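# Hang a headset on its stand using two arms

## Task

Put the headset upright on the stand's arm, hooked by the crown of its headband in the gap between the post and the lip, and leave it hanging still. The stand's arm itself, not the cable, must carry most of its weight, and the robot may carry at most a small share. At the end, the stand and the cable are the only things other than the robot allowed to touch the headset. The stand must remain upright and fully on the table. The cable's free end must lie above the table, within its borders. If that end ever drops far below the tabletop or sticks far past an edge, held or not, the task fails. The two arms must not collide hard, and they must never push hard against each other. Once the headset hangs at rest, report completion, then open the grippers and move them away.

## Robot and tools

Robot: two arms, left_arm and right_arm. Each has six revolute joints (waist, shoulder, elbow, wrist pitch, wrist yaw, wrist roll) and a two-finger gripper. The names are labels only; left_arm sits on the +y side of the world.

World frame: the origin is on the tabletop midway between the arms. +z is up, +x points out over the table, and +y is toward left_arm. Result lines report each gripper as end_effector_position (metres) and end_effector_quat_wxyz in this frame. That point lies between the finger pads, about 1 cm behind the tips. The printed position may be off, more so at long reach. In the gripper's own frame, the fingers point along +z and close along y.

execute_actions takes {"actions": [...]} with zero or one item, plus an optional "pictures" boolean (images are included by default).
- Empty list: only reports the current state and sends nothing.
- Move: {"rows": [[14 numbers], ...], "steps": n}, with 1 to 15 rows and n at most 15 (default 15). Each step is 1/30 s. Row k is used on step k; if there are fewer rows than steps, the last row repeats.
- Wait: {"steps": n}, n up to 300, with no rows. It returns once n steps have passed since the previous result, and your reply time counts toward them.

Each row is a single flat list covering both arms, every value in [-1, 1]. Order: left waist, shoulder, elbow, wrist pitch, wrist yaw, wrist roll, left opening, then the same seven for right_arm. Always send all 14 values, even if one arm stays put.

Joint values are offsets, not poses. They are measured from the joint angles printed in the most recent result that lists them. If no result in the scene has shown angles yet, or for a later call in the same reply, they are measured from where the arm is when the action begins. They are not offsets from the previous row, so zeros pull the arm back to that reference rather than holding it. Scale: 1.0 equals 1.202 rad for the waist, 1.258 shoulder, 1.238 elbow, 2.073 wrist pitch, and 2.022 each for wrist yaw and wrist roll.

Stated joint limits (rad): waist -2.618..3.054, shoulder 0.000..3.142, elbow 0.000..3.142, wrist pitch -1.571..1.571, wrist yaw -1.571..1.571, wrist roll -2.094..2.094. The true ends may differ by up to 0.036 rad. A command more than 0.036 rad beyond a stated end is refused, and nothing is sent. A target past the real end is clipped there, and a "joint sent to its limit" line may appear; it can refer to an earlier action. Friction can leave a joint up to about 0.031 rad short of its target, and smaller moves may not happen at all.

The opening value is absolute: +1 fully open, -1 closed. To keep a grip, keep resending the same closing value.

Motion limits: each joint target is held within a set lead of its measured angle (waist 0.202, shoulder 0.258, elbow 0.238, wrist pitch 0.573, wrist yaw/roll 0.522 rad). Targets that would put the gripper more than 70 mm from its current place are scaled back. Large moves therefore take several actions. Between calls the arms keep heading for the last target until they stall or settle, or until a step is HELD.

Result lines:
- The state line gives each arm's pose.
- Joint positions lists six angles (rad) followed by the gripper opening in metres (0.093 fully open to 0.000 closed). While holding a rigid flat object, the opening reads up to about 12 mm less than the object's width.
- Joint velocities are also given.
- grip_measured is the motor position on the -1..+1 scale. The pads meet near -0.94, and each millimetre of width adds about 0.0208. There is a fixed per-gripper bias of up to about 0.02. A touch barely shows in it.
- Joint torques are raw drive output and include offsets and noise.
- "joint command not followed" means a clearance check changed or blocked joint targets on some steps.
- HELD marks steps on which your row was not fully sent.
- MOTOR HOT appears from 75 °C. OVER-TEMPERATURE FAULT means an arm was stopped (at 90 °C for 10 s, or at 100 °C, where the arm goes limp and falls).

Grip force grows the further your value sits below the object's width reading, up to roughly 50–62 N per pad, and less on thin parts. On first contact the pads may briefly squeeze much harder.

zoom_image: {"camera": name, "region": [x0, y0, x1, y1]} in pixels of that camera's last full image, origin top-left, at most 504x504. Cameras: cam_head_left, cam_head_right, cam_high, cam_low, cam_left_wrist, cam_right_wrist, all 504x504. The calibration gives K and T_world_to_cam (world to camera, metres). Wrist camera poses come from the joint readings.

finished_scene: {"scene": number}. It ends the current scene, cannot be undone, and reports success. Call it only after the headset hangs still and the grippers have opened and moved away. Replying without any tool call ends everything.

The simulation runs on while you think, and occasional tugs may act on a held part or push loose objects. Things to avoid:
- hard contact or pressing between the arms;
- dropping or slamming the headset;
- knocking the stand over or off the table;
- letting the cable's free end go below the tabletop or past an edge;
- holding loads for a long time (motors heat up);
- jerky or wasteful motion.

Each tool is called after "Call:" as name([rows], argument=value, ...), one row to a line, values as JSON.

## Session

I'll start by looking at the scene.

Call:
execute_actions(actions=[])

Scene clock: 0.00 s of 4500.00 s.
left_arm: end_effector_position=(+0.2920, +0.4072, +0.1428) grip_measured=+1.000 end_effector_quat_wxyz=(-0.049, +0.529, +0.846, -0.043) | right_arm: end_effector_position=(+0.1362, -0.0247, +0.3896) grip_measured=+0.994 end_effector_quat_wxyz=(-0.381, +0.723, -0.542, -0.198)
Joint positions: left_arm=[ 0.388  1.686  1.475 -1.489 -0.027  1.485  0.093] | right_arm=[ 0.428  1.284  1.879 -1.491 -0.629 -1.082  0.093]
Joint velocities: left_arm=[-0.002  0.002 -0.002 -0.007  0.022 -0.022  0.   ] | right_arm=[-0.012 -0.022 -0.002 -0.022  0.037  0.022 -0.   ]
Joint torques (N m, as the arm reports them, + toward a larger angle): no reading
Motor temperatures (°C, as the motors report them): left_arm=[23 22 23 21 23 21] | right_arm=[23 23 21 23 24 25]

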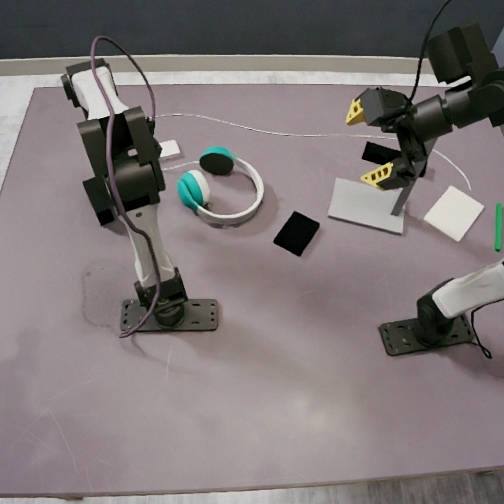

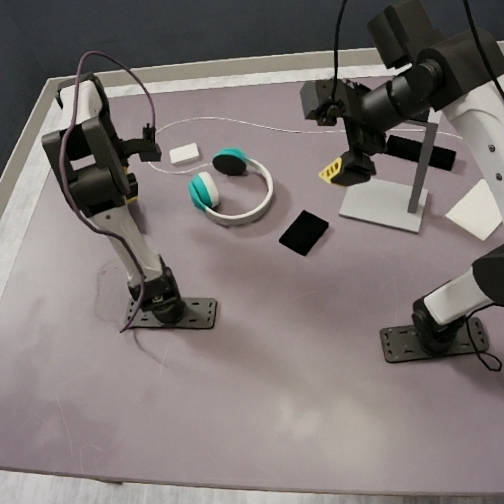

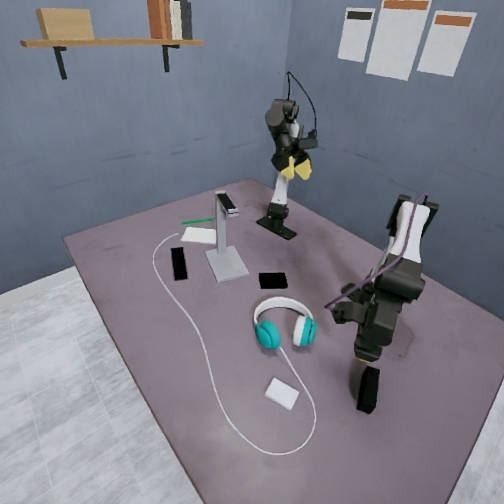

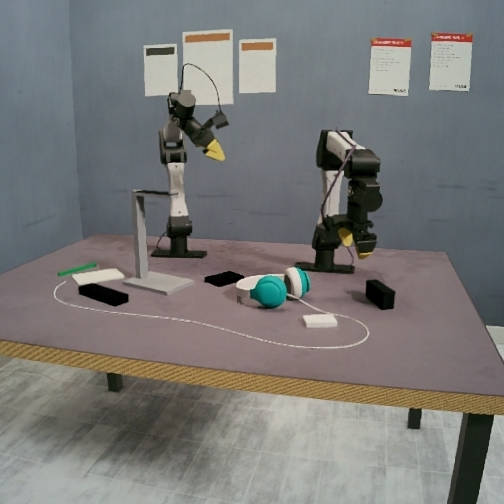

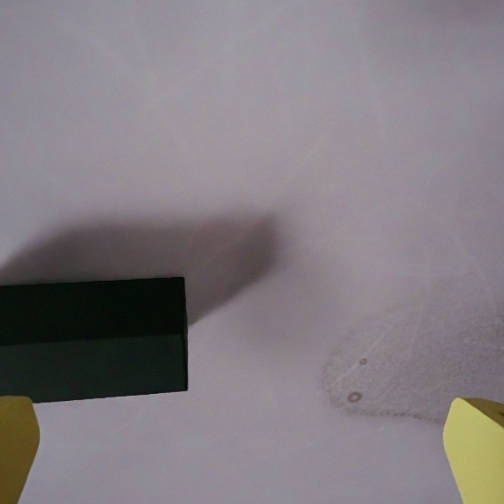

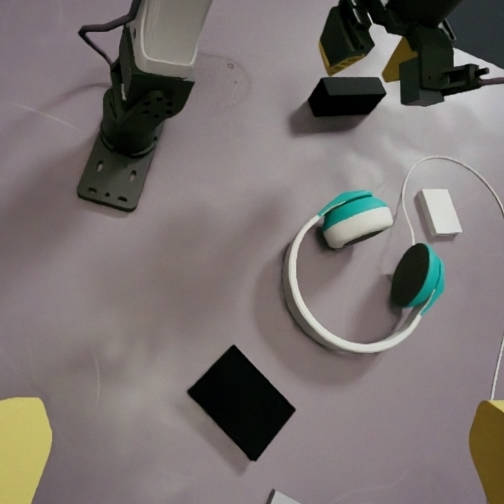

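Call:
zoom_image(camera="cam_head_left", region=[130, 80, 504, 300])

Call:
zoom_image(camera="cam_high", region=[130, 170, 350, 390])

Call:
zoom_image(camera="cam_low", region=[40, 170, 340, 340])

Region (130, 80, 504, 300) of cam_head_left's 504x504 image, scaled by 1.348, with more detail than that image has; it fills the top 296 rows of this view, and the rest is white.

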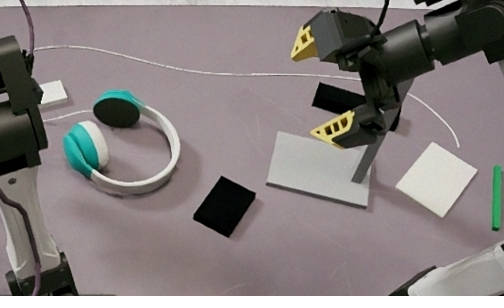

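Region (130, 170, 350, 390) of cam_high's 504x504 image, scaled by 2.291, with more detail than that image has.

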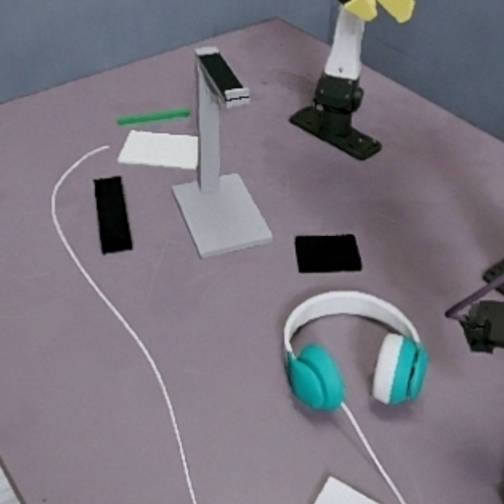

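Region (40, 170, 340, 340) of cam_low's 504x504 image, scaled by 1.680, with more detail than that image has; it fills the top 286 rows of this view, and the rest is white.

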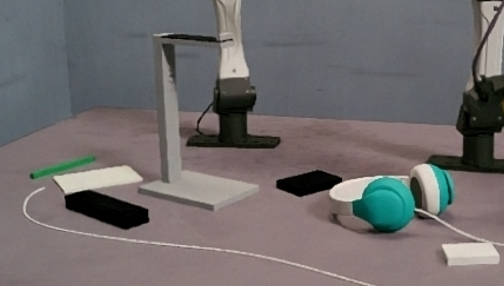

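Call:
execute_actions([
  {"rows": [[-0.840,-0.064,-0.137,0.105,0.013,-0.395,1, -1.0,0,0,0,0,0,1]], "steps": 15},
], pictures=false)

Call:
execute_actions([
  {"steps": 30},
])

Scene clock: 100.57 s of 4500.00 s.
left_arm: end_effector_position=(+0.2789, +0.1477, +0.1177) grip_measured=+1.000 end_effector_quat_wxyz=(-0.003, +0.612, +0.791, +0.002) | right_arm: end_effector_position=(+0.2416, -0.2674, +0.3904) grip_measured=+0.994 end_effector_quat_wxyz=(+0.431, -0.357, +0.829, -0.019)
Joint positions: left_arm=[-0.567  1.629  1.322 -1.269 -0.004  0.731  0.093] | right_arm=[-0.617  1.284  1.879 -1.487 -0.632 -1.082  0.093]
Joint velocities: left_arm=[-1.565  0.007 -0.017  0.037  0.139 -0.198  0.   ] | right_arm=[-2.088 -0.022 -0.002 -0.037 -0.007 -0.022 -0.   ]
Joint torques (N m, as the arm reports them, + toward a larger angle): left_arm=[ 2.98 -7.59  4.82  0.27 -0.23 -0.2 ] | right_arm=[ 0.34 -2.63  6.53  1.31 -0.42  0.08]
Motor temperatures (°C, as the motors report them): left_arm=[23 30 28 21 23 21] | right_arm=[23 25 25 27 24 25]
Steps of this call (steps 1 to 90: nothing new was sent; then 97.07 s passed at rest; steps 91 to 105: all 15 steps of this action). Readings (joint positions):
91: left_arm=[0.370 1.674 1.451 -1.459 -0.032 1.416] | right_arm=[0.400 1.284 1.879 -1.493 -0.640 -1.082]
92: left_arm=[0.327 1.651 1.404 -1.410 -0.035 1.315] | right_arm=[0.333 1.284 1.879 -1.493 -0.643 -1.082]
94: left_arm=[0.193 1.629 1.343 -1.367 -0.030 1.121] | right_arm=[0.185 1.284 1.879 -1.491 -0.640 -1.082]
98: left_arm=[-0.088 1.629 1.322 -1.309 -0.018 0.868] | right_arm=[-0.107 1.284 1.879 -1.489 -0.636 -1.082]
105: the state above

Scene clock: 101.57 s of 4500.00 s.
left_arm: end_effector_position=(+0.2666, +0.1305, +0.1178) grip_measured=+1.000 end_effector_quat_wxyz=(-0.003, +0.624, +0.781, -0.004) | right_arm: end_effector_position=(+0.2339, -0.3081, +0.3900) grip_measured=+0.994 end_effector_quat_wxyz=(+0.427, -0.293, +0.854, -0.054)
Joint positions: left_arm=[-0.634  1.629  1.322 -1.269  0.008  0.695  0.093] | right_arm=[-0.769  1.284  1.879 -1.486 -0.626 -1.082  0.093]
Joint velocities: left_arm=[ 0.002 -0.007 -0.012 -0.022 -0.037  0.051  0.   ] | right_arm=[-0.007 -0.002  0.032 -0.007 -0.022  0.037  0.001]
Joint torques (N m, as the arm reports them, + toward a larger angle): left_arm=[ 1.14 -7.58  4.79  0.31 -0.1  -0.16] | right_arm=[-0.12 -2.64  6.69  1.32 -0.47  0.04]
Motor temperatures (°C, as the motors report them): left_arm=[23 30 28 21 23 21] | right_arm=[23 25 25 27 24 25]
Steps of this call (steps 1 to 30: the robot went on to your last target). Readings (joint positions):
1: left_arm=[-0.610 1.629 1.322 -1.269 0.002 0.725] | right_arm=[-0.683 1.284 1.879 -1.487 -0.631 -1.082]
2: left_arm=[-0.632 1.629 1.322 -1.269 0.007 0.720] | right_arm=[-0.731 1.284 1.879 -1.486 -0.628 -1.082]
4: left_arm=[-0.638 1.629 1.322 -1.269 0.009 0.712] | right_arm=[-0.767 1.284 1.879 -1.486 -0.626 -1.082]
8: left_arm=[-0.634 1.629 1.322 -1.269 0.008 0.702] | right_arm=[-0.769 1.284 1.879 -1.486 -0.626 -1.082]
30: the state above
All arms were judged still, so your last target was given up. Only a new action makes them travel on or press farther. Fingers that are still opening or closing keep moving.
camera_calibration (this result's frames):
cam_left_wrist: T_world_to_cam=[[-0.971087, -0.236594, 0.0318357, 0.282262], [-0.203301, 0.889501, 0.409214, -0.0730786], [-0.125136, 0.39091, -0.911883, 0.16678], [0, 0, 0, 1]] pos_world=[0.280114, 0.0665893, 0.173002]
cam_right_wrist: T_world_to_cam=[[0.457871, -0.82598, 0.328804, -0.48585], [-0.746918, -0.557992, -0.361606, 0.182524], [0.482149, -0.0800208, -0.872427, 0.28658], [0, 0, 0, 1]] pos_world=[0.220612, -0.276523, 0.475772]

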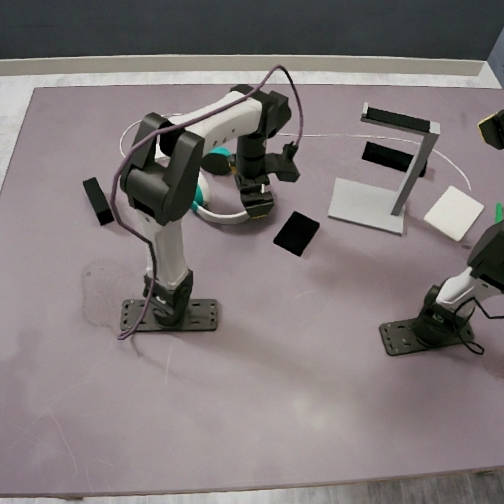

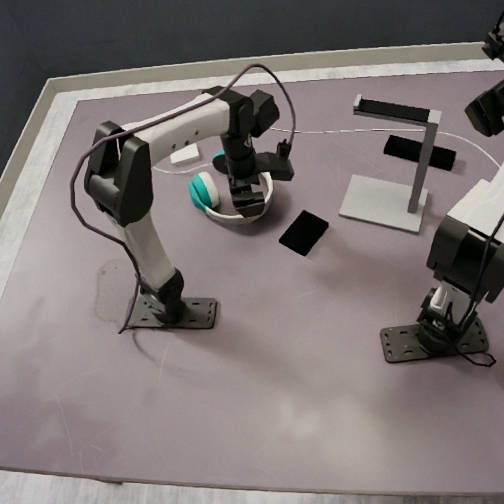

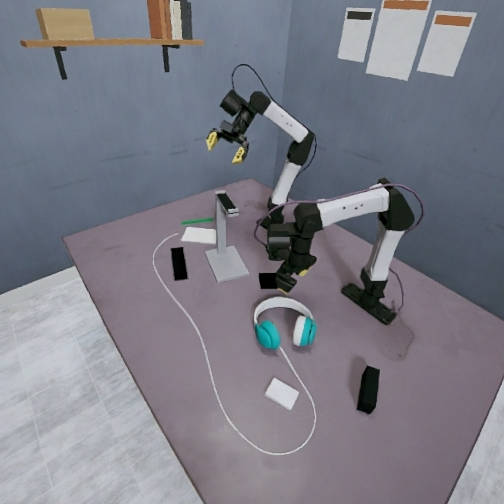

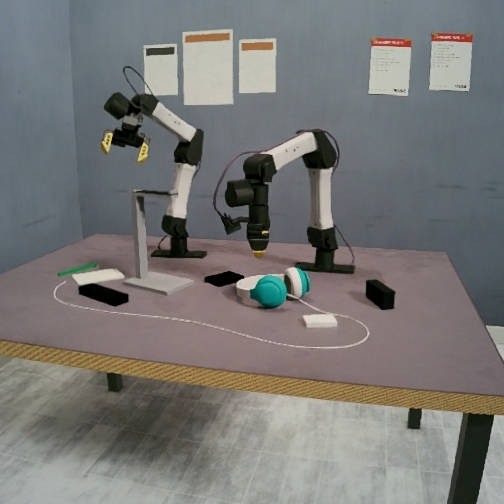

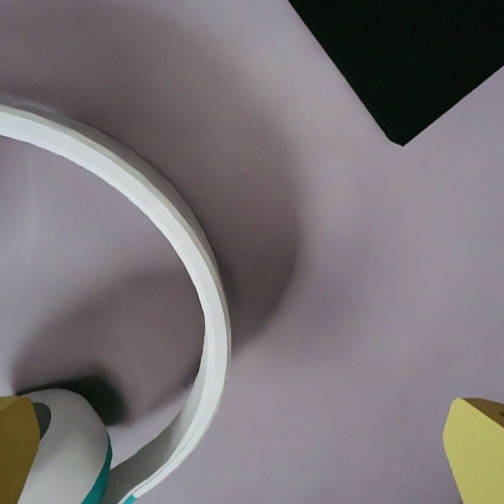

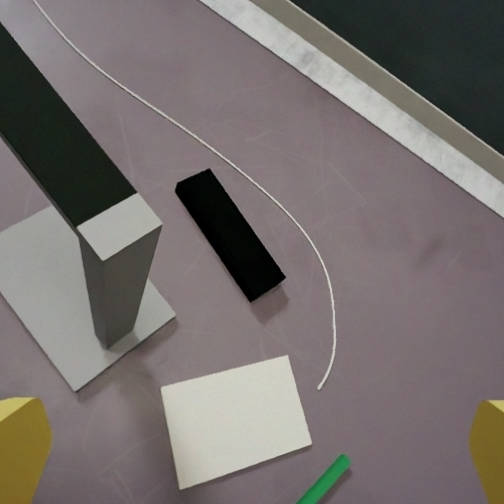

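Call:
execute_actions([
  {"rows": [[0.080,-0.080,-0.170,0.057,0,0.047,-0.1, 0,0,0,0,0,0,1]], "steps": 15},
], pictures=false)

Call:
execute_actions([
  {"steps": 15},
])

Scene clock: 123.73 s of 4500.00 s.
left_arm: end_effector_position=(+0.2563, +0.1680, +0.0884) grip_measured=-0.098 end_effector_quat_wxyz=(-0.011, +0.621, +0.784, -0.006) | right_arm: end_effector_position=(+0.2339, -0.3081, +0.3900) grip_measured=+0.994 end_effector_quat_wxyz=(+0.427, -0.293, +0.854, -0.054)
Joint positions: left_arm=[-0.542  1.546  1.119 -1.168  0.009  0.778  0.041] | right_arm=[-0.769  1.284  1.879 -1.486 -0.626 -1.082  0.093]
Joint velocities: left_arm=[ 0.007 -0.017  0.002  0.051 -0.022  0.037  0.   ] | right_arm=[ 0.007  0.012 -0.007  0.007 -0.066 -0.022 -0.001]
Joint torques (N m, as the arm reports them, + toward a larger angle): left_arm=[ 0.62 -6.4   5.24  0.41 -0.02  0.06] | right_arm=[ 0.33 -2.58  6.77  1.36 -0.43  0.04]
Motor temperatures (°C, as the motors report them): left_arm=[23 32 28 21 23 21] | right_arm=[23 25 26 28 24 25]
Steps of this call (steps 1 to 90: nothing new was sent; then 18.67 s passed at rest; steps 91 to 105: all 15 steps of this action). Readings (joint positions):
91: left_arm=[-0.626 1.614 1.294 -1.240 0.012 0.707] | right_arm=[-0.769 1.284 1.879 -1.486 -0.626 -1.082]
92: left_arm=[-0.607 1.585 1.237 -1.203 0.014 0.722] | right_arm=[-0.769 1.284 1.879 -1.486 -0.626 -1.082]
94: left_arm=[-0.560 1.549 1.153 -1.198 0.012 0.744] | right_arm=[-0.769 1.284 1.879 -1.486 -0.626 -1.082]
98: left_arm=[-0.542 1.546 1.119 -1.190 0.009 0.766] | right_arm=[-0.769 1.284 1.879 -1.486 -0.626 -1.082]
105: the state above

Scene clock: 124.23 s of 4500.00 s.
left_arm: end_effector_position=(+0.2572, +0.1674, +0.0884) grip_measured=-0.098 end_effector_quat_wxyz=(-0.009, +0.622, +0.783, -0.005) | right_arm: end_effector_position=(+0.2339, -0.3081, +0.3900) grip_measured=+0.994 end_effector_quat_wxyz=(+0.427, -0.293, +0.854, -0.054)
Joint positions: left_arm=[-0.542  1.546  1.119 -1.164  0.009  0.782  0.041] | right_arm=[-0.769  1.284  1.879 -1.486 -0.626 -1.082  0.093]
Joint velocities: left_arm=[ 0.002  0.007  0.007 -0.051 -0.007  0.007  0.001] | right_arm=[ 0.007  0.007 -0.002  0.007  0.037 -0.037 -0.001]
Joint torques (N m, as the arm reports them, + toward a larger angle): left_arm=[ 0.6  -6.38  5.27  0.42 -0.02  0.05] | right_arm=[ 0.29 -2.54  6.72  1.38 -0.42  0.07]
Motor temperatures (°C, as the motors report them): left_arm=[23 32 28 21 23 21] | right_arm=[23 25 26 28 24 25]
Steps of this call (steps 1 to 15: the robot went on to your last target). Readings (joint positions):
1: left_arm=[-0.542 1.546 1.119 -1.167 0.009 0.779] | right_arm=[-0.769 1.284 1.879 -1.486 -0.626 -1.082]
2: left_arm=[-0.542 1.546 1.119 -1.166 0.009 0.780] | right_arm=[-0.769 1.284 1.879 -1.486 -0.626 -1.082]
4: left_arm=[-0.542 1.546 1.119 -1.165 0.009 0.780] | right_arm=[-0.769 1.284 1.879 -1.486 -0.626 -1.082]
8: left_arm=[-0.542 1.546 1.119 -1.164 0.009 0.781] | right_arm=[-0.769 1.284 1.879 -1.486 -0.626 -1.082]
15: the state above
All arms were judged still, so your last target was given up. Only a new action makes them travel on or press farther. Fingers that are still opening or closing keep moving.
camera_calibration (this result's frames):
cam_left_wrist: T_world_to_cam=[[-0.969212, -0.242748, 0.041246, 0.282501], [-0.204111, 0.885773, 0.416827, -0.0956716], [-0.137718, 0.395575, -0.90805, 0.126506], [0, 0, 0, 1]] pos_world=[0.271698, 0.103277, 0.1431]
cam_right_wrist: T_world_to_cam=[[0.457871, -0.82598, 0.328804, -0.48585], [-0.746918, -0.557992, -0.361606, 0.182524], [0.482149, -0.0800208, -0.872427, 0.28658], [0, 0, 0, 1]] pos_world=[0.220612, -0.276523, 0.475772]

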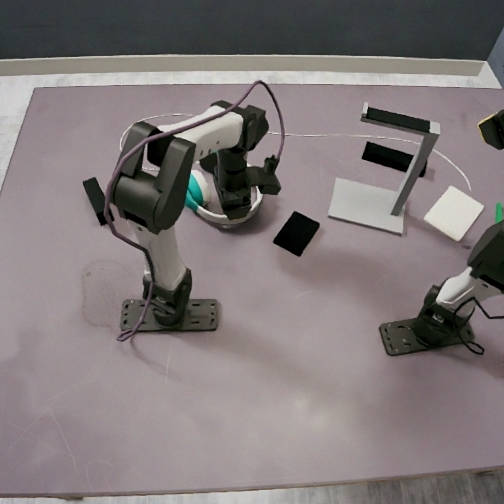

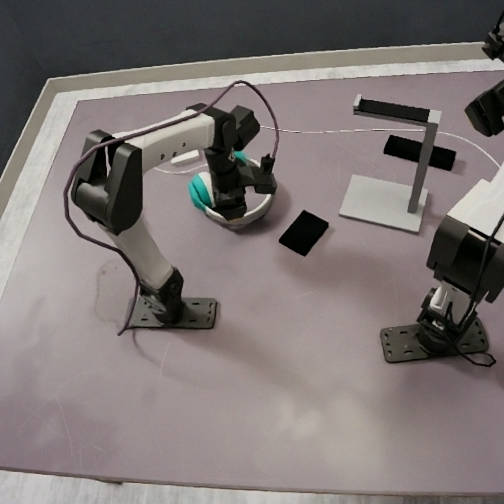

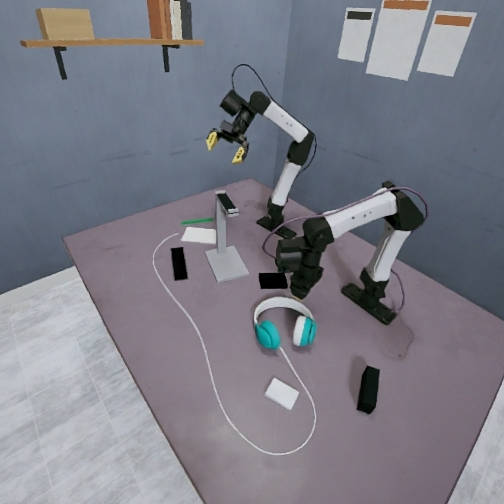

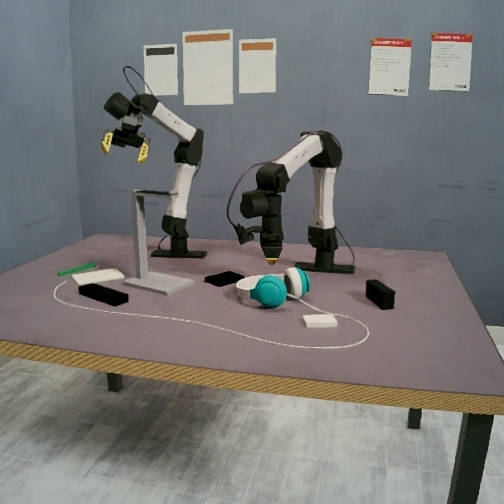

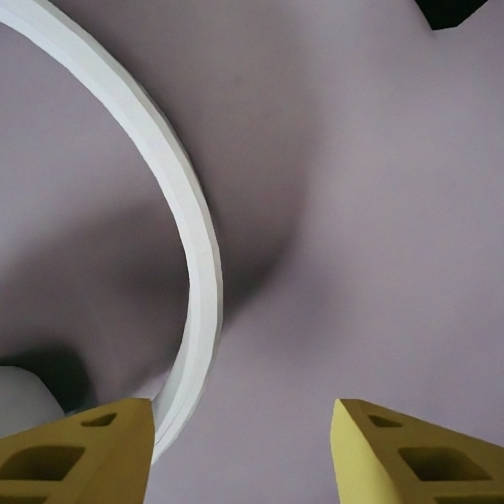

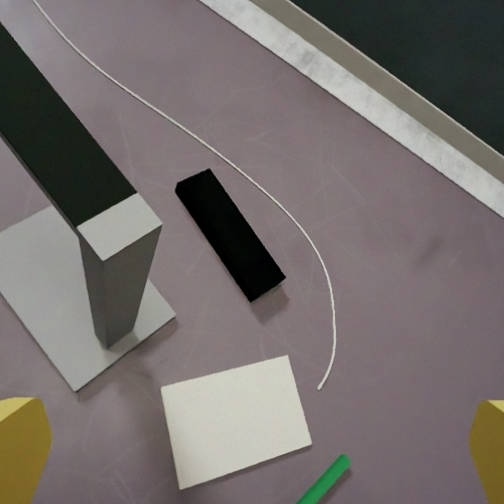

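Call:
execute_actions([
  {"rows": [[0.02,0.050,-0.104,0.108,0,0.012,-0.1, 0,0,0,0,0,0,1]], "steps": 15},
], pictures=false)

Call:
execute_actions([
  {"steps": 15},
])

Scene clock: 138.53 s of 4500.00 s.
left_arm: end_effector_position=(+0.2657, +0.1654, +0.0434) grip_measured=-0.098 end_effector_quat_wxyz=(+0.001, +0.624, +0.782, -0.004) | right_arm: end_effector_position=(+0.2339, -0.3081, +0.3900) grip_measured=+0.994 end_effector_quat_wxyz=(+0.427, -0.293, +0.854, -0.054)
Joint positions: left_arm=[-0.531  1.608  0.997 -0.959  0.009  0.797  0.041] | right_arm=[-0.769  1.284  1.879 -1.486 -0.626 -1.082  0.093]
Joint velocities: left_arm=[-0.017 -0.022 -0.022 -0.007  0.022  0.022 -0.   ] | right_arm=[ 0.002 -0.007 -0.012  0.037 -0.081  0.007 -0.   ]
Joint torques (N m, as the arm reports them, + toward a larger angle): left_arm=[ 1.17 -5.31  5.13  0.45 -0.02  0.05] | right_arm=[ 0.2  -2.53  6.69  1.38 -0.41  0.05]
Motor temperatures (°C, as the motors report them): left_arm=[23 32 28 21 23 21] | right_arm=[23 25 26 28 24 25]
Steps of this call (steps 1 to 90: nothing new was sent; then 10.80 s passed at rest; steps 91 to 105: all 15 steps of this action). Readings (joint positions):
91: left_arm=[-0.541 1.548 1.105 -1.138 0.009 0.784] | right_arm=[-0.769 1.284 1.879 -1.486 -0.626 -1.082]
92: left_arm=[-0.539 1.552 1.079 -1.093 0.009 0.787] | right_arm=[-0.769 1.284 1.879 -1.486 -0.626 -1.082]
94: left_arm=[-0.533 1.581 1.030 -1.038 0.009 0.790] | right_arm=[-0.769 1.284 1.879 -1.486 -0.626 -1.082]
98: left_arm=[-0.531 1.608 0.997 -0.996 0.009 0.795] | right_arm=[-0.769 1.284 1.879 -1.486 -0.626 -1.082]
105: the state above

Scene clock: 139.03 s of 4500.00 s.
left_arm: end_effector_position=(+0.2672, +0.1645, +0.0434) grip_measured=-0.098 end_effector_quat_wxyz=(+0.004, +0.624, +0.782, -0.004) | right_arm: end_effector_position=(+0.2339, -0.3081, +0.3900) grip_measured=+0.994 end_effector_quat_wxyz=(+0.427, -0.293, +0.854, -0.054)
Joint positions: left_arm=[-0.531  1.608  0.997 -0.952  0.009  0.798  0.041] | right_arm=[-0.769  1.284  1.879 -1.486 -0.626 -1.082  0.093]
Joint velocities: left_arm=[-0.012  0.002 -0.002 -0.037 -0.007 -0.022  0.001] | right_arm=[-0.012  0.007 -0.017 -0.022 -0.066 -0.051  0.   ]
Joint torques (N m, as the arm reports them, + toward a larger angle): left_arm=[ 1.17 -5.37  5.19  0.49 -0.02  0.05] | right_arm=[ 0.26 -2.49  6.76  1.39 -0.39  0.02]
Motor temperatures (°C, as the motors report them): left_arm=[23 32 28 21 23 21] | right_arm=[23 25 26 28 24 25]
Steps of this call (steps 1 to 15: the robot went on to your last target). Readings (joint positions):
1: left_arm=[-0.531 1.608 0.997 -0.958 0.009 0.797] | right_arm=[-0.769 1.284 1.879 -1.486 -0.626 -1.082]
2: left_arm=[-0.531 1.608 0.997 -0.956 0.009 0.797] | right_arm=[-0.769 1.284 1.879 -1.486 -0.626 -1.082]
4: left_arm=[-0.531 1.608 0.997 -0.955 0.009 0.797] | right_arm=[-0.769 1.284 1.879 -1.486 -0.626 -1.082]
8: left_arm=[-0.531 1.608 0.997 -0.953 0.009 0.797] | right_arm=[-0.769 1.284 1.879 -1.486 -0.626 -1.082]
15: the state above
All arms were judged still, so your last target was given up. Only a new action makes them travel on or press farther. Fingers that are still opening or closing keep moving.
camera_calibration (this result's frames):
cam_left_wrist: T_world_to_cam=[[-0.971118, -0.237476, 0.0231209, 0.293836], [-0.208778, 0.892656, 0.39947, -0.0714293], [-0.115504, 0.383106, -0.916454, 0.0847147], [0, 0, 0, 1]] pos_world=[0.280222, 0.101086, 0.0993773]
cam_right_wrist: T_world_to_cam=[[0.457871, -0.82598, 0.328804, -0.48585], [-0.746918, -0.557992, -0.361606, 0.182524], [0.482149, -0.0800208, -0.872427, 0.28658], [0, 0, 0, 1]] pos_world=[0.220612, -0.276523, 0.475772]

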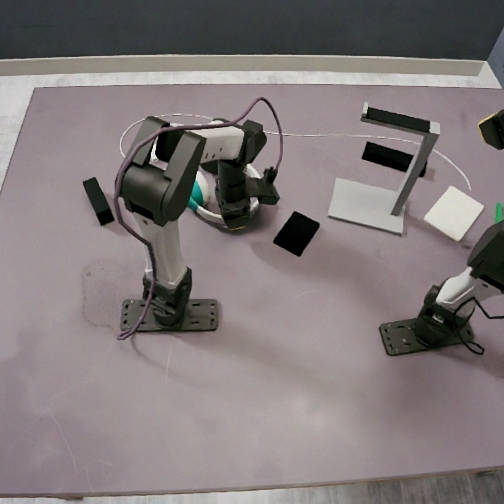

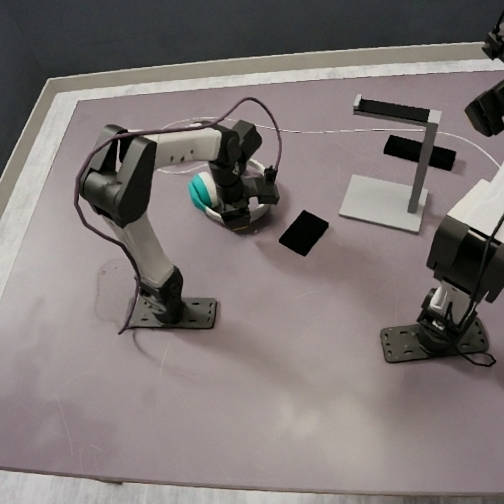

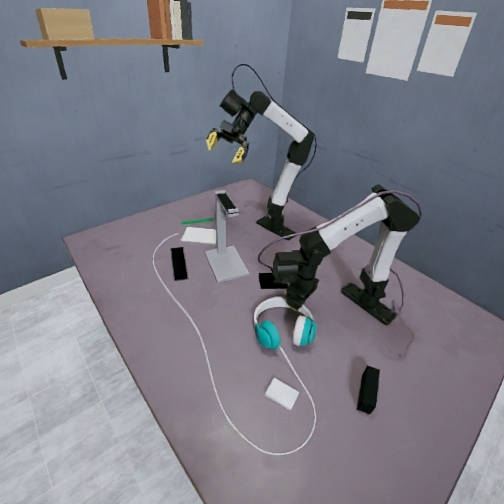

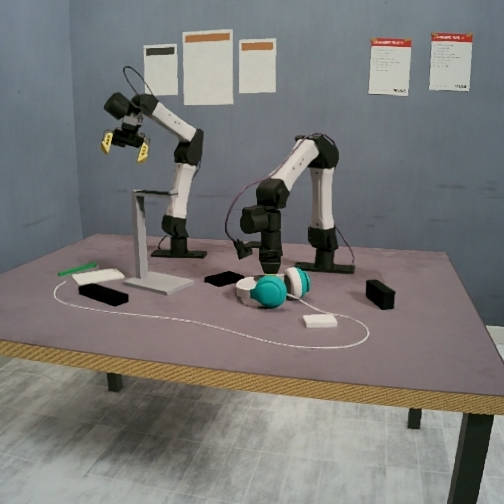

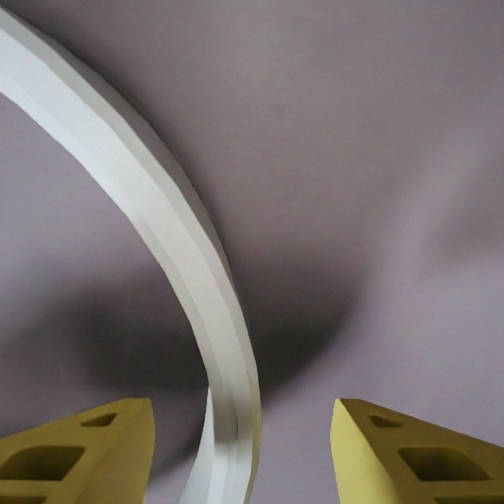

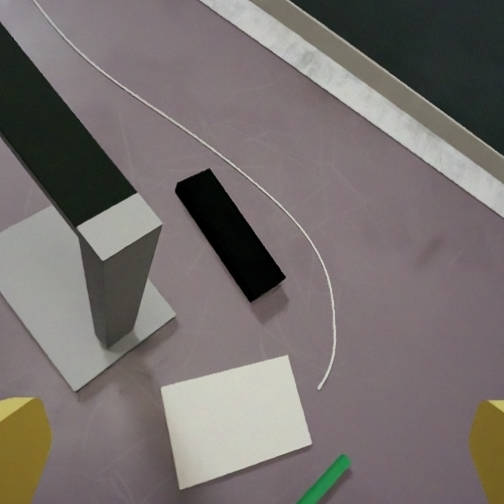

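Call:
execute_actions([
  {"rows": [[0,0.022,-0.032,0.03,0,0,-0.1, 0,0,0,0,0,0,1]], "steps": 15},
], pictures=false)

Scene clock: 147.30 s of 4500.00 s.
left_arm: end_effector_position=(+0.2698, +0.1629, +0.0348) grip_measured=-0.098 end_effector_quat_wxyz=(+0.010, +0.624, +0.781, -0.003) | right_arm: end_effector_position=(+0.2339, -0.3081, +0.3900) grip_measured=+0.994 end_effector_quat_wxyz=(+0.427, -0.293, +0.854, -0.054)
Joint positions: left_arm=[-0.531  1.623  0.975 -0.905  0.009  0.798  0.041] | right_arm=[-0.769  1.284  1.879 -1.486 -0.626 -1.082  0.093]
Joint velocities: left_arm=[ 0.017 -0.007  0.007 -0.007 -0.007 -0.037  0.   ] | right_arm=[-0.017  0.012  0.002 -0.081 -0.066 -0.037 -0.001]
Joint torques (N m, as the arm reports them, + toward a larger angle): left_arm=[ 0.36 -4.53  4.35  0.5  -0.01 -0.06] | right_arm=[ 0.34 -2.56  6.66  1.36 -0.41  0.04]
Motor temperatures (°C, as the motors report them): left_arm=[23 32 28 21 23 21] | right_arm=[23 25 26 28 24 25]
Steps of this call (steps 1 to 90: nothing new was sent; then 4.77 s passed at rest; steps 91 to 105: all 15 steps of this action). Readings (joint positions):
91: left_arm=[-0.531 1.609 0.995 -0.946 0.009 0.798] | right_arm=[-0.769 1.284 1.879 -1.486 -0.626 -1.082]
92: left_arm=[-0.531 1.610 0.990 -0.936 0.009 0.798] | right_arm=[-0.769 1.284 1.879 -1.486 -0.626 -1.082]
94: left_arm=[-0.531 1.616 0.981 -0.923 0.009 0.798] | right_arm=[-0.769 1.284 1.879 -1.486 -0.626 -1.082]
98: left_arm=[-0.531 1.623 0.975 -0.913 0.009 0.798] | right_arm=[-0.769 1.284 1.879 -1.486 -0.626 -1.082]
105: the state above

Now close the gripper on the band.

Call:
execute_actions([
  {"rows": [[0,0,0,0,0,0,-1, 0,0,0,0,0,0,1]], "steps": 15},
], pictures=false)

Call:
execute_actions([
  {"steps": 15},
])

Scene clock: 149.73 s of 4500.00 s.
left_arm: end_effector_position=(+0.2723, +0.1628, +0.0352) grip_measured=-0.914 end_effector_quat_wxyz=(+0.014, +0.625, +0.781, +0.001) | right_arm: end_effector_position=(+0.2339, -0.3081, +0.3900) grip_measured=+0.994 end_effector_quat_wxyz=(+0.427, -0.293, +0.854, -0.054)
Joint positions: left_arm=[-0.531  1.621  0.975 -0.896  0.002  0.8    0.001] | right_arm=[-0.769  1.284  1.879 -1.486 -0.626 -1.082  0.093]
Joint velocities: left_arm=[ 0.007 -0.002  0.012  0.007  0.007 -0.051 -0.001] | right_arm=[-0.017 -0.002 -0.012 -0.081 -0.022 -0.081  0.002]
Joint torques (N m, as the arm reports them, + toward a larger angle): left_arm=[ 0.36 -5.37  5.57  0.31  0.04 -0.08] | right_arm=[ 0.23 -2.66  6.76  1.35 -0.43  0.02]
Motor temperatures (°C, as the motors report them): left_arm=[23 32 28 21 23 21] | right_arm=[23 25 26 28 24 25]
Steps of this call (steps 1 to 15: the robot went on to your last target; steps 16 to 58: nothing new was sent; steps 59 to 73: all 15 steps of this action). Readings (joint positions):
59: left_arm=[-0.531 1.623 0.975 -0.903 0.009 0.798] | right_arm=[-0.769 1.284 1.879 -1.486 -0.626 -1.082]
60: left_arm=[-0.531 1.623 0.975 -0.903 0.009 0.798] | right_arm=[-0.769 1.284 1.879 -1.486 -0.626 -1.082]
62: left_arm=[-0.531 1.623 0.975 -0.900 0.007 0.800] | right_arm=[-0.769 1.284 1.879 -1.486 -0.626 -1.082]
66: left_arm=[-0.531 1.621 0.975 -0.896 0.002 0.800] | right_arm=[-0.769 1.284 1.879 -1.486 -0.626 -1.082]
73: the state above

Scene clock: 150.23 s of 4500.00 s.
left_arm: end_effector_position=(+0.2723, +0.1628, +0.0352) grip_measured=-0.914 end_effector_quat_wxyz=(+0.014, +0.625, +0.781, +0.001) | right_arm: end_effector_position=(+0.2339, -0.3081, +0.3900) grip_measured=+0.994 end_effector_quat_wxyz=(+0.427, -0.293, +0.854, -0.054)
Joint positions: left_arm=[-0.531  1.621  0.975 -0.896  0.002  0.8    0.001] | right_arm=[-0.769  1.284  1.879 -1.486 -0.626 -1.082  0.093]
Joint velocities: left_arm=[ 0.012  0.017  0.002 -0.037 -0.051 -0.037 -0.001] | right_arm=[-0.007 -0.002 -0.012 -0.022  0.007 -0.066 -0.001]
Joint torques (N m, as the arm reports them, + toward a larger angle): left_arm=[ 0.37 -5.37  5.59  0.31  0.05 -0.08] | right_arm=[ 0.21 -2.67  6.7   1.38 -0.4   0.04]
Motor temperatures (°C, as the motors report them): left_arm=[23 31 28 21 23 21] | right_arm=[23 25 26 28 24 25]
Steps of this call (steps 1 to 15: the robot went on to your last target). Readings (joint positions):
1: left_arm=[-0.531 1.621 0.975 -0.896 0.002 0.800] | right_arm=[-0.769 1.284 1.879 -1.486 -0.626 -1.082]
2: left_arm=[-0.531 1.621 0.975 -0.896 0.002 0.800] | right_arm=[-0.769 1.284 1.879 -1.486 -0.626 -1.082]
4: left_arm=[-0.531 1.621 0.975 -0.896 0.002 0.800] | right_arm=[-0.769 1.284 1.879 -1.486 -0.626 -1.082]
8: left_arm=[-0.531 1.621 0.975 -0.896 0.002 0.800] | right_arm=[-0.769 1.284 1.879 -1.486 -0.626 -1.082]
15: the state above
All arms were judged still, so your last target was given up. Only a new action makes them travel on or press farther. Fingers that are still opening or closing keep moving.
camera_calibration (this result's frames):
cam_left_wrist: T_world_to_cam=[[-0.971915, -0.235315, 0.00288618, 0.299162], [-0.215551, 0.895071, 0.390366, -0.063776], [-0.0944423, 0.378781, -0.920655, 0.073506], [0, 0, 0, 1]] pos_world=[0.283956, 0.0996388, 0.0917063]
cam_right_wrist: T_world_to_cam=[[0.457871, -0.82598, 0.328804, -0.48585], [-0.746918, -0.557992, -0.361606, 0.182524], [0.482149, -0.0800208, -0.872427, 0.28658], [0, 0, 0, 1]] pos_world=[0.220612, -0.276523, 0.475772]

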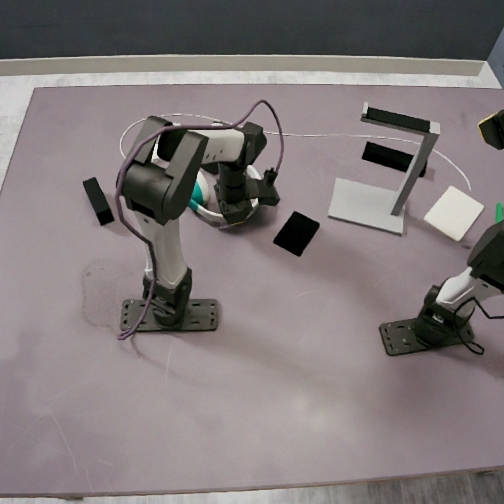

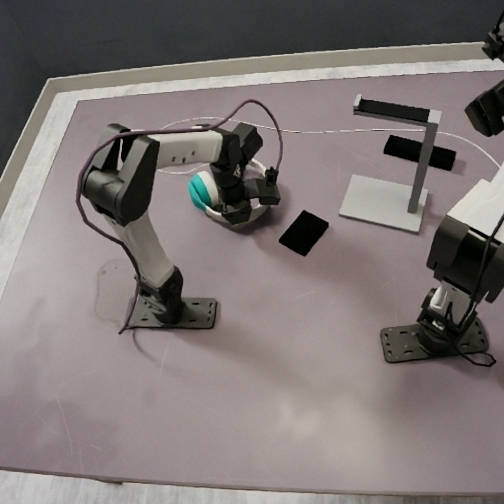

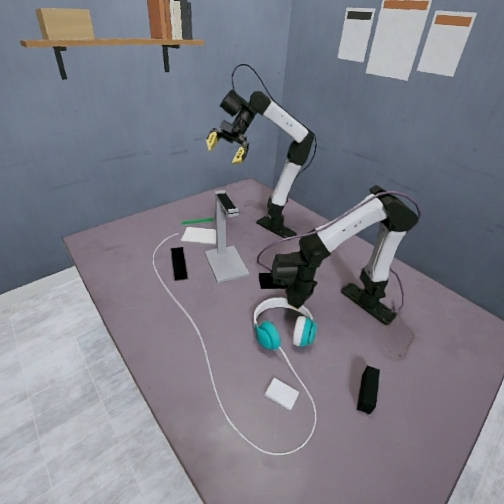

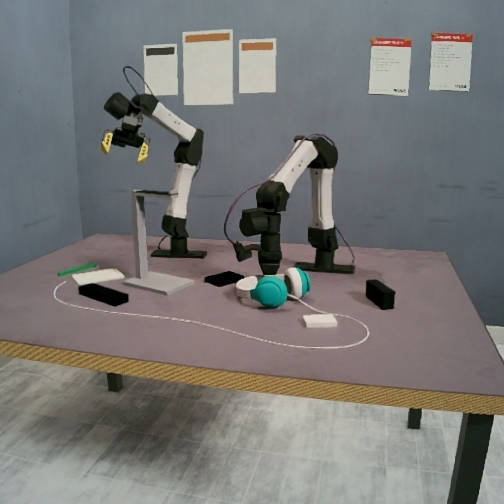

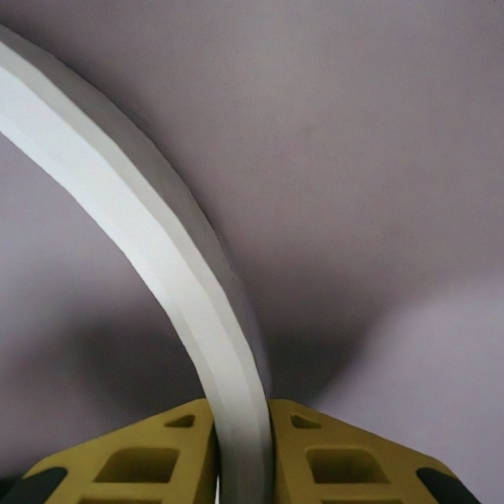

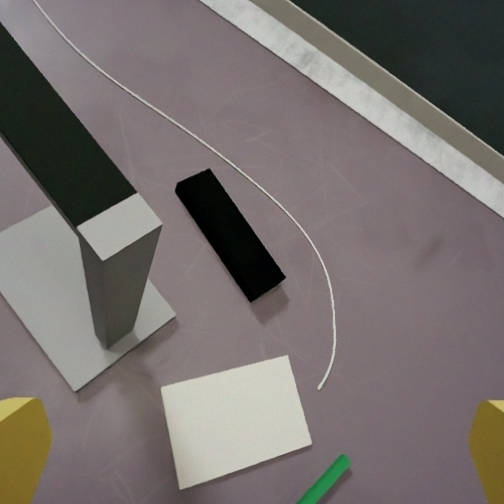

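Call:
execute_actions([
  {"rows": [[0,-0.015,0.08,-0.06,0,0,-1, 0,0,0,0,0,0,1],[0,-0.03,0.16,-0.12,0,0,-1, 0,0,0,0,0,0,1],[0,-0.045,0.24,-0.18,0,0,-1, 0,0,0,0,0,0,1],[0,-0.058,0.316,-0.238,0,0,-1, 0,0,0,0,0,0,1]], "steps": 15},
], pictures=false)

Call:
execute_actions([
  {"steps": 15},
])

Scene clock: 181.13 s of 4500.00 s.
left_arm: end_effector_position=(+0.2699, +0.1613, +0.1480) grip_measured=-0.914 end_effector_quat_wxyz=(+0.010, +0.625, +0.781, -0.007) | right_arm: end_effector_position=(+0.2339, -0.3081, +0.3900) grip_measured=+0.994 end_effector_quat_wxyz=(+0.427, -0.293, +0.854, -0.054)
Joint positions: left_arm=[-0.531  1.55   1.361 -1.364  0.017  0.8    0.001] | right_arm=[-0.769  1.284  1.879 -1.486 -0.626 -1.082  0.093]
Joint velocities: left_arm=[ 0.017  0.002 -0.002 -0.315  0.007  0.037 -0.   ] | right_arm=[ 0.007  0.002  0.007  0.022  0.051  0.007 -0.   ]
Joint torques (N m, as the arm reports them, + toward a larger angle): left_arm=[ 0.39 -5.34  6.38  0.6  -0.16 -0.06] | right_arm=[ 0.21 -2.58  6.73  1.38 -0.44  0.03]
Motor temperatures (°C, as the motors report them): left_arm=[23 31 29 21 24 21] | right_arm=[23 25 26 29 24 25]
Steps of this call (steps 1 to 90: nothing new was sent; then 27.40 s passed at rest; steps 91 to 105: all 15 steps of this action). Readings (joint positions):
91: left_arm=[-0.531 1.621 0.986 -0.909 -0.001 0.800] | right_arm=[-0.769 1.284 1.879 -1.486 -0.626 -1.082]
92: left_arm=[-0.531 1.621 1.020 -0.948 -0.003 0.802] | right_arm=[-0.769 1.284 1.879 -1.486 -0.626 -1.082]
94: left_arm=[-0.531 1.619 1.141 -1.077 0.004 0.800] | right_arm=[-0.769 1.284 1.879 -1.486 -0.626 -1.082]
98: left_arm=[-0.531 1.572 1.335 -1.238 0.014 0.800] | right_arm=[-0.769 1.284 1.879 -1.486 -0.626 -1.082]
105: the state above

Scene clock: 181.63 s of 4500.00 s.
left_arm: end_effector_position=(+0.2639, +0.1649, +0.1480) grip_measured=-0.914 end_effector_quat_wxyz=(-0.004, +0.625, +0.781, -0.009) | right_arm: end_effector_position=(+0.2339, -0.3081, +0.3900) grip_measured=+0.994 end_effector_quat_wxyz=(+0.427, -0.293, +0.854, -0.054)
Joint positions: left_arm=[-0.531  1.55   1.361 -1.393  0.017  0.8    0.001] | right_arm=[-0.769  1.284  1.879 -1.486 -0.626 -1.082  0.093]
Joint velocities: left_arm=[-0.012  0.012  0.007 -0.022 -0.037  0.022  0.002] | right_arm=[-0.007  0.002  0.012 -0.051  0.022 -0.051 -0.   ]
Joint torques (N m, as the arm reports them, + toward a larger angle): left_arm=[ 0.4  -5.32  6.29  0.35 -0.16 -0.06] | right_arm=[ 0.37 -2.63  6.7   1.37 -0.41  0.02]
Motor temperatures (°C, as the motors report them): left_arm=[23 31 29 21 24 21] | right_arm=[23 25 26 29 24 25]
Steps of this call (steps 1 to 15: the robot went on to your last target). Readings (joint positions):
1: left_arm=[-0.531 1.550 1.361 -1.372 0.017 0.800] | right_arm=[-0.769 1.284 1.879 -1.486 -0.626 -1.082]
2: left_arm=[-0.531 1.550 1.361 -1.378 0.017 0.800] | right_arm=[-0.769 1.284 1.879 -1.486 -0.626 -1.082]
4: left_arm=[-0.531 1.550 1.361 -1.385 0.017 0.800] | right_arm=[-0.769 1.284 1.879 -1.486 -0.626 -1.082]
8: left_arm=[-0.531 1.550 1.361 -1.391 0.017 0.800] | right_arm=[-0.769 1.284 1.879 -1.486 -0.626 -1.082]
15: the state above
camera_calibration (this result's frames):
cam_left_wrist: T_world_to_cam=[[-0.971096, -0.234976, 0.04195, 0.285096], [-0.198369, 0.892234, 0.405669, -0.117798], [-0.132752, 0.385622, -0.913057, 0.183629], [0, 0, 0, 1]] pos_world=[0.277865, 0.101283, 0.203491]
cam_right_wrist: T_world_to_cam=[[0.457871, -0.82598, 0.328804, -0.48585], [-0.746918, -0.557992, -0.361606, 0.182524], [0.482149, -0.0800208, -0.872427, 0.28658], [0, 0, 0, 1]] pos_world=[0.220612, -0.276523, 0.475772]

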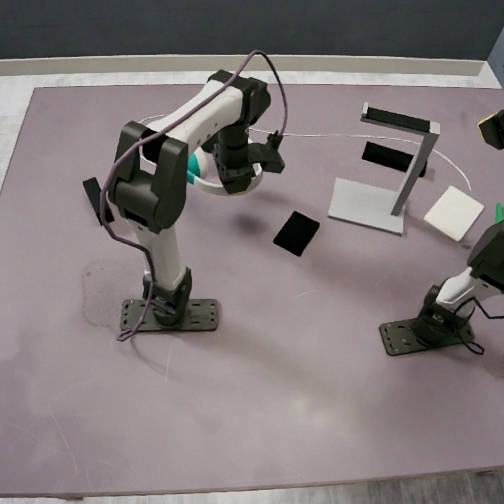

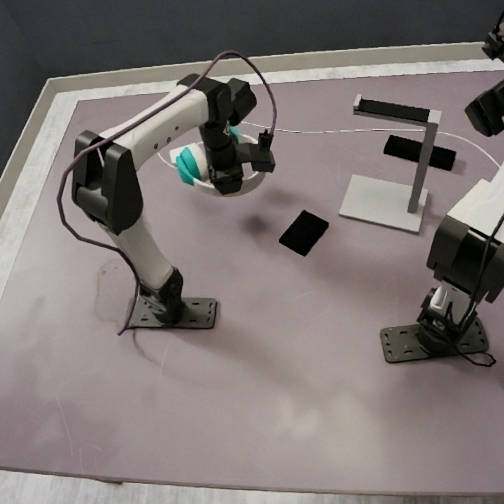

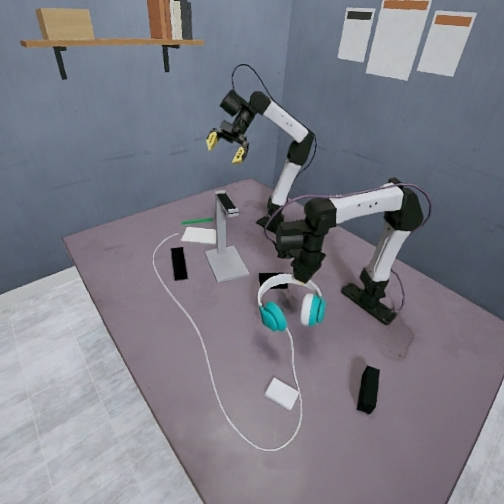

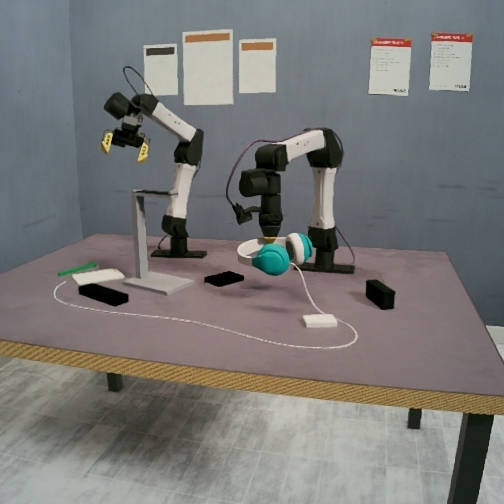

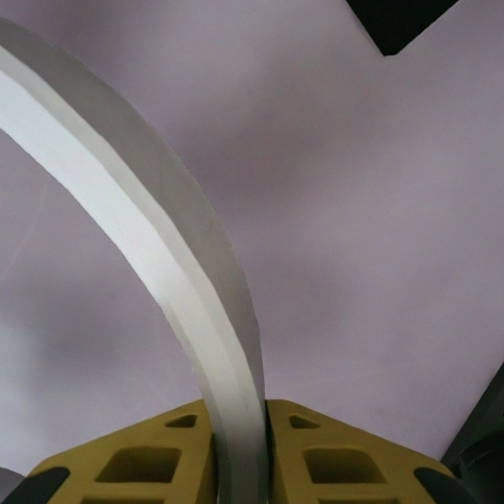

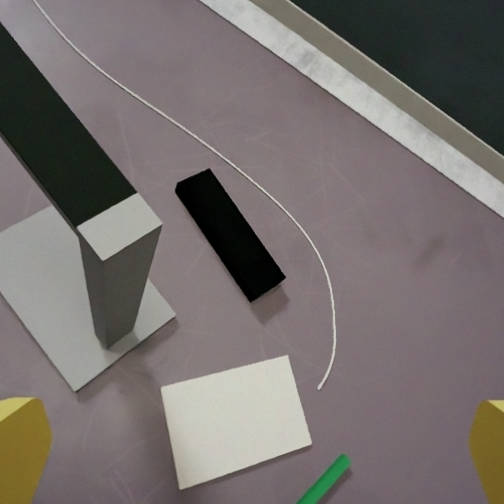

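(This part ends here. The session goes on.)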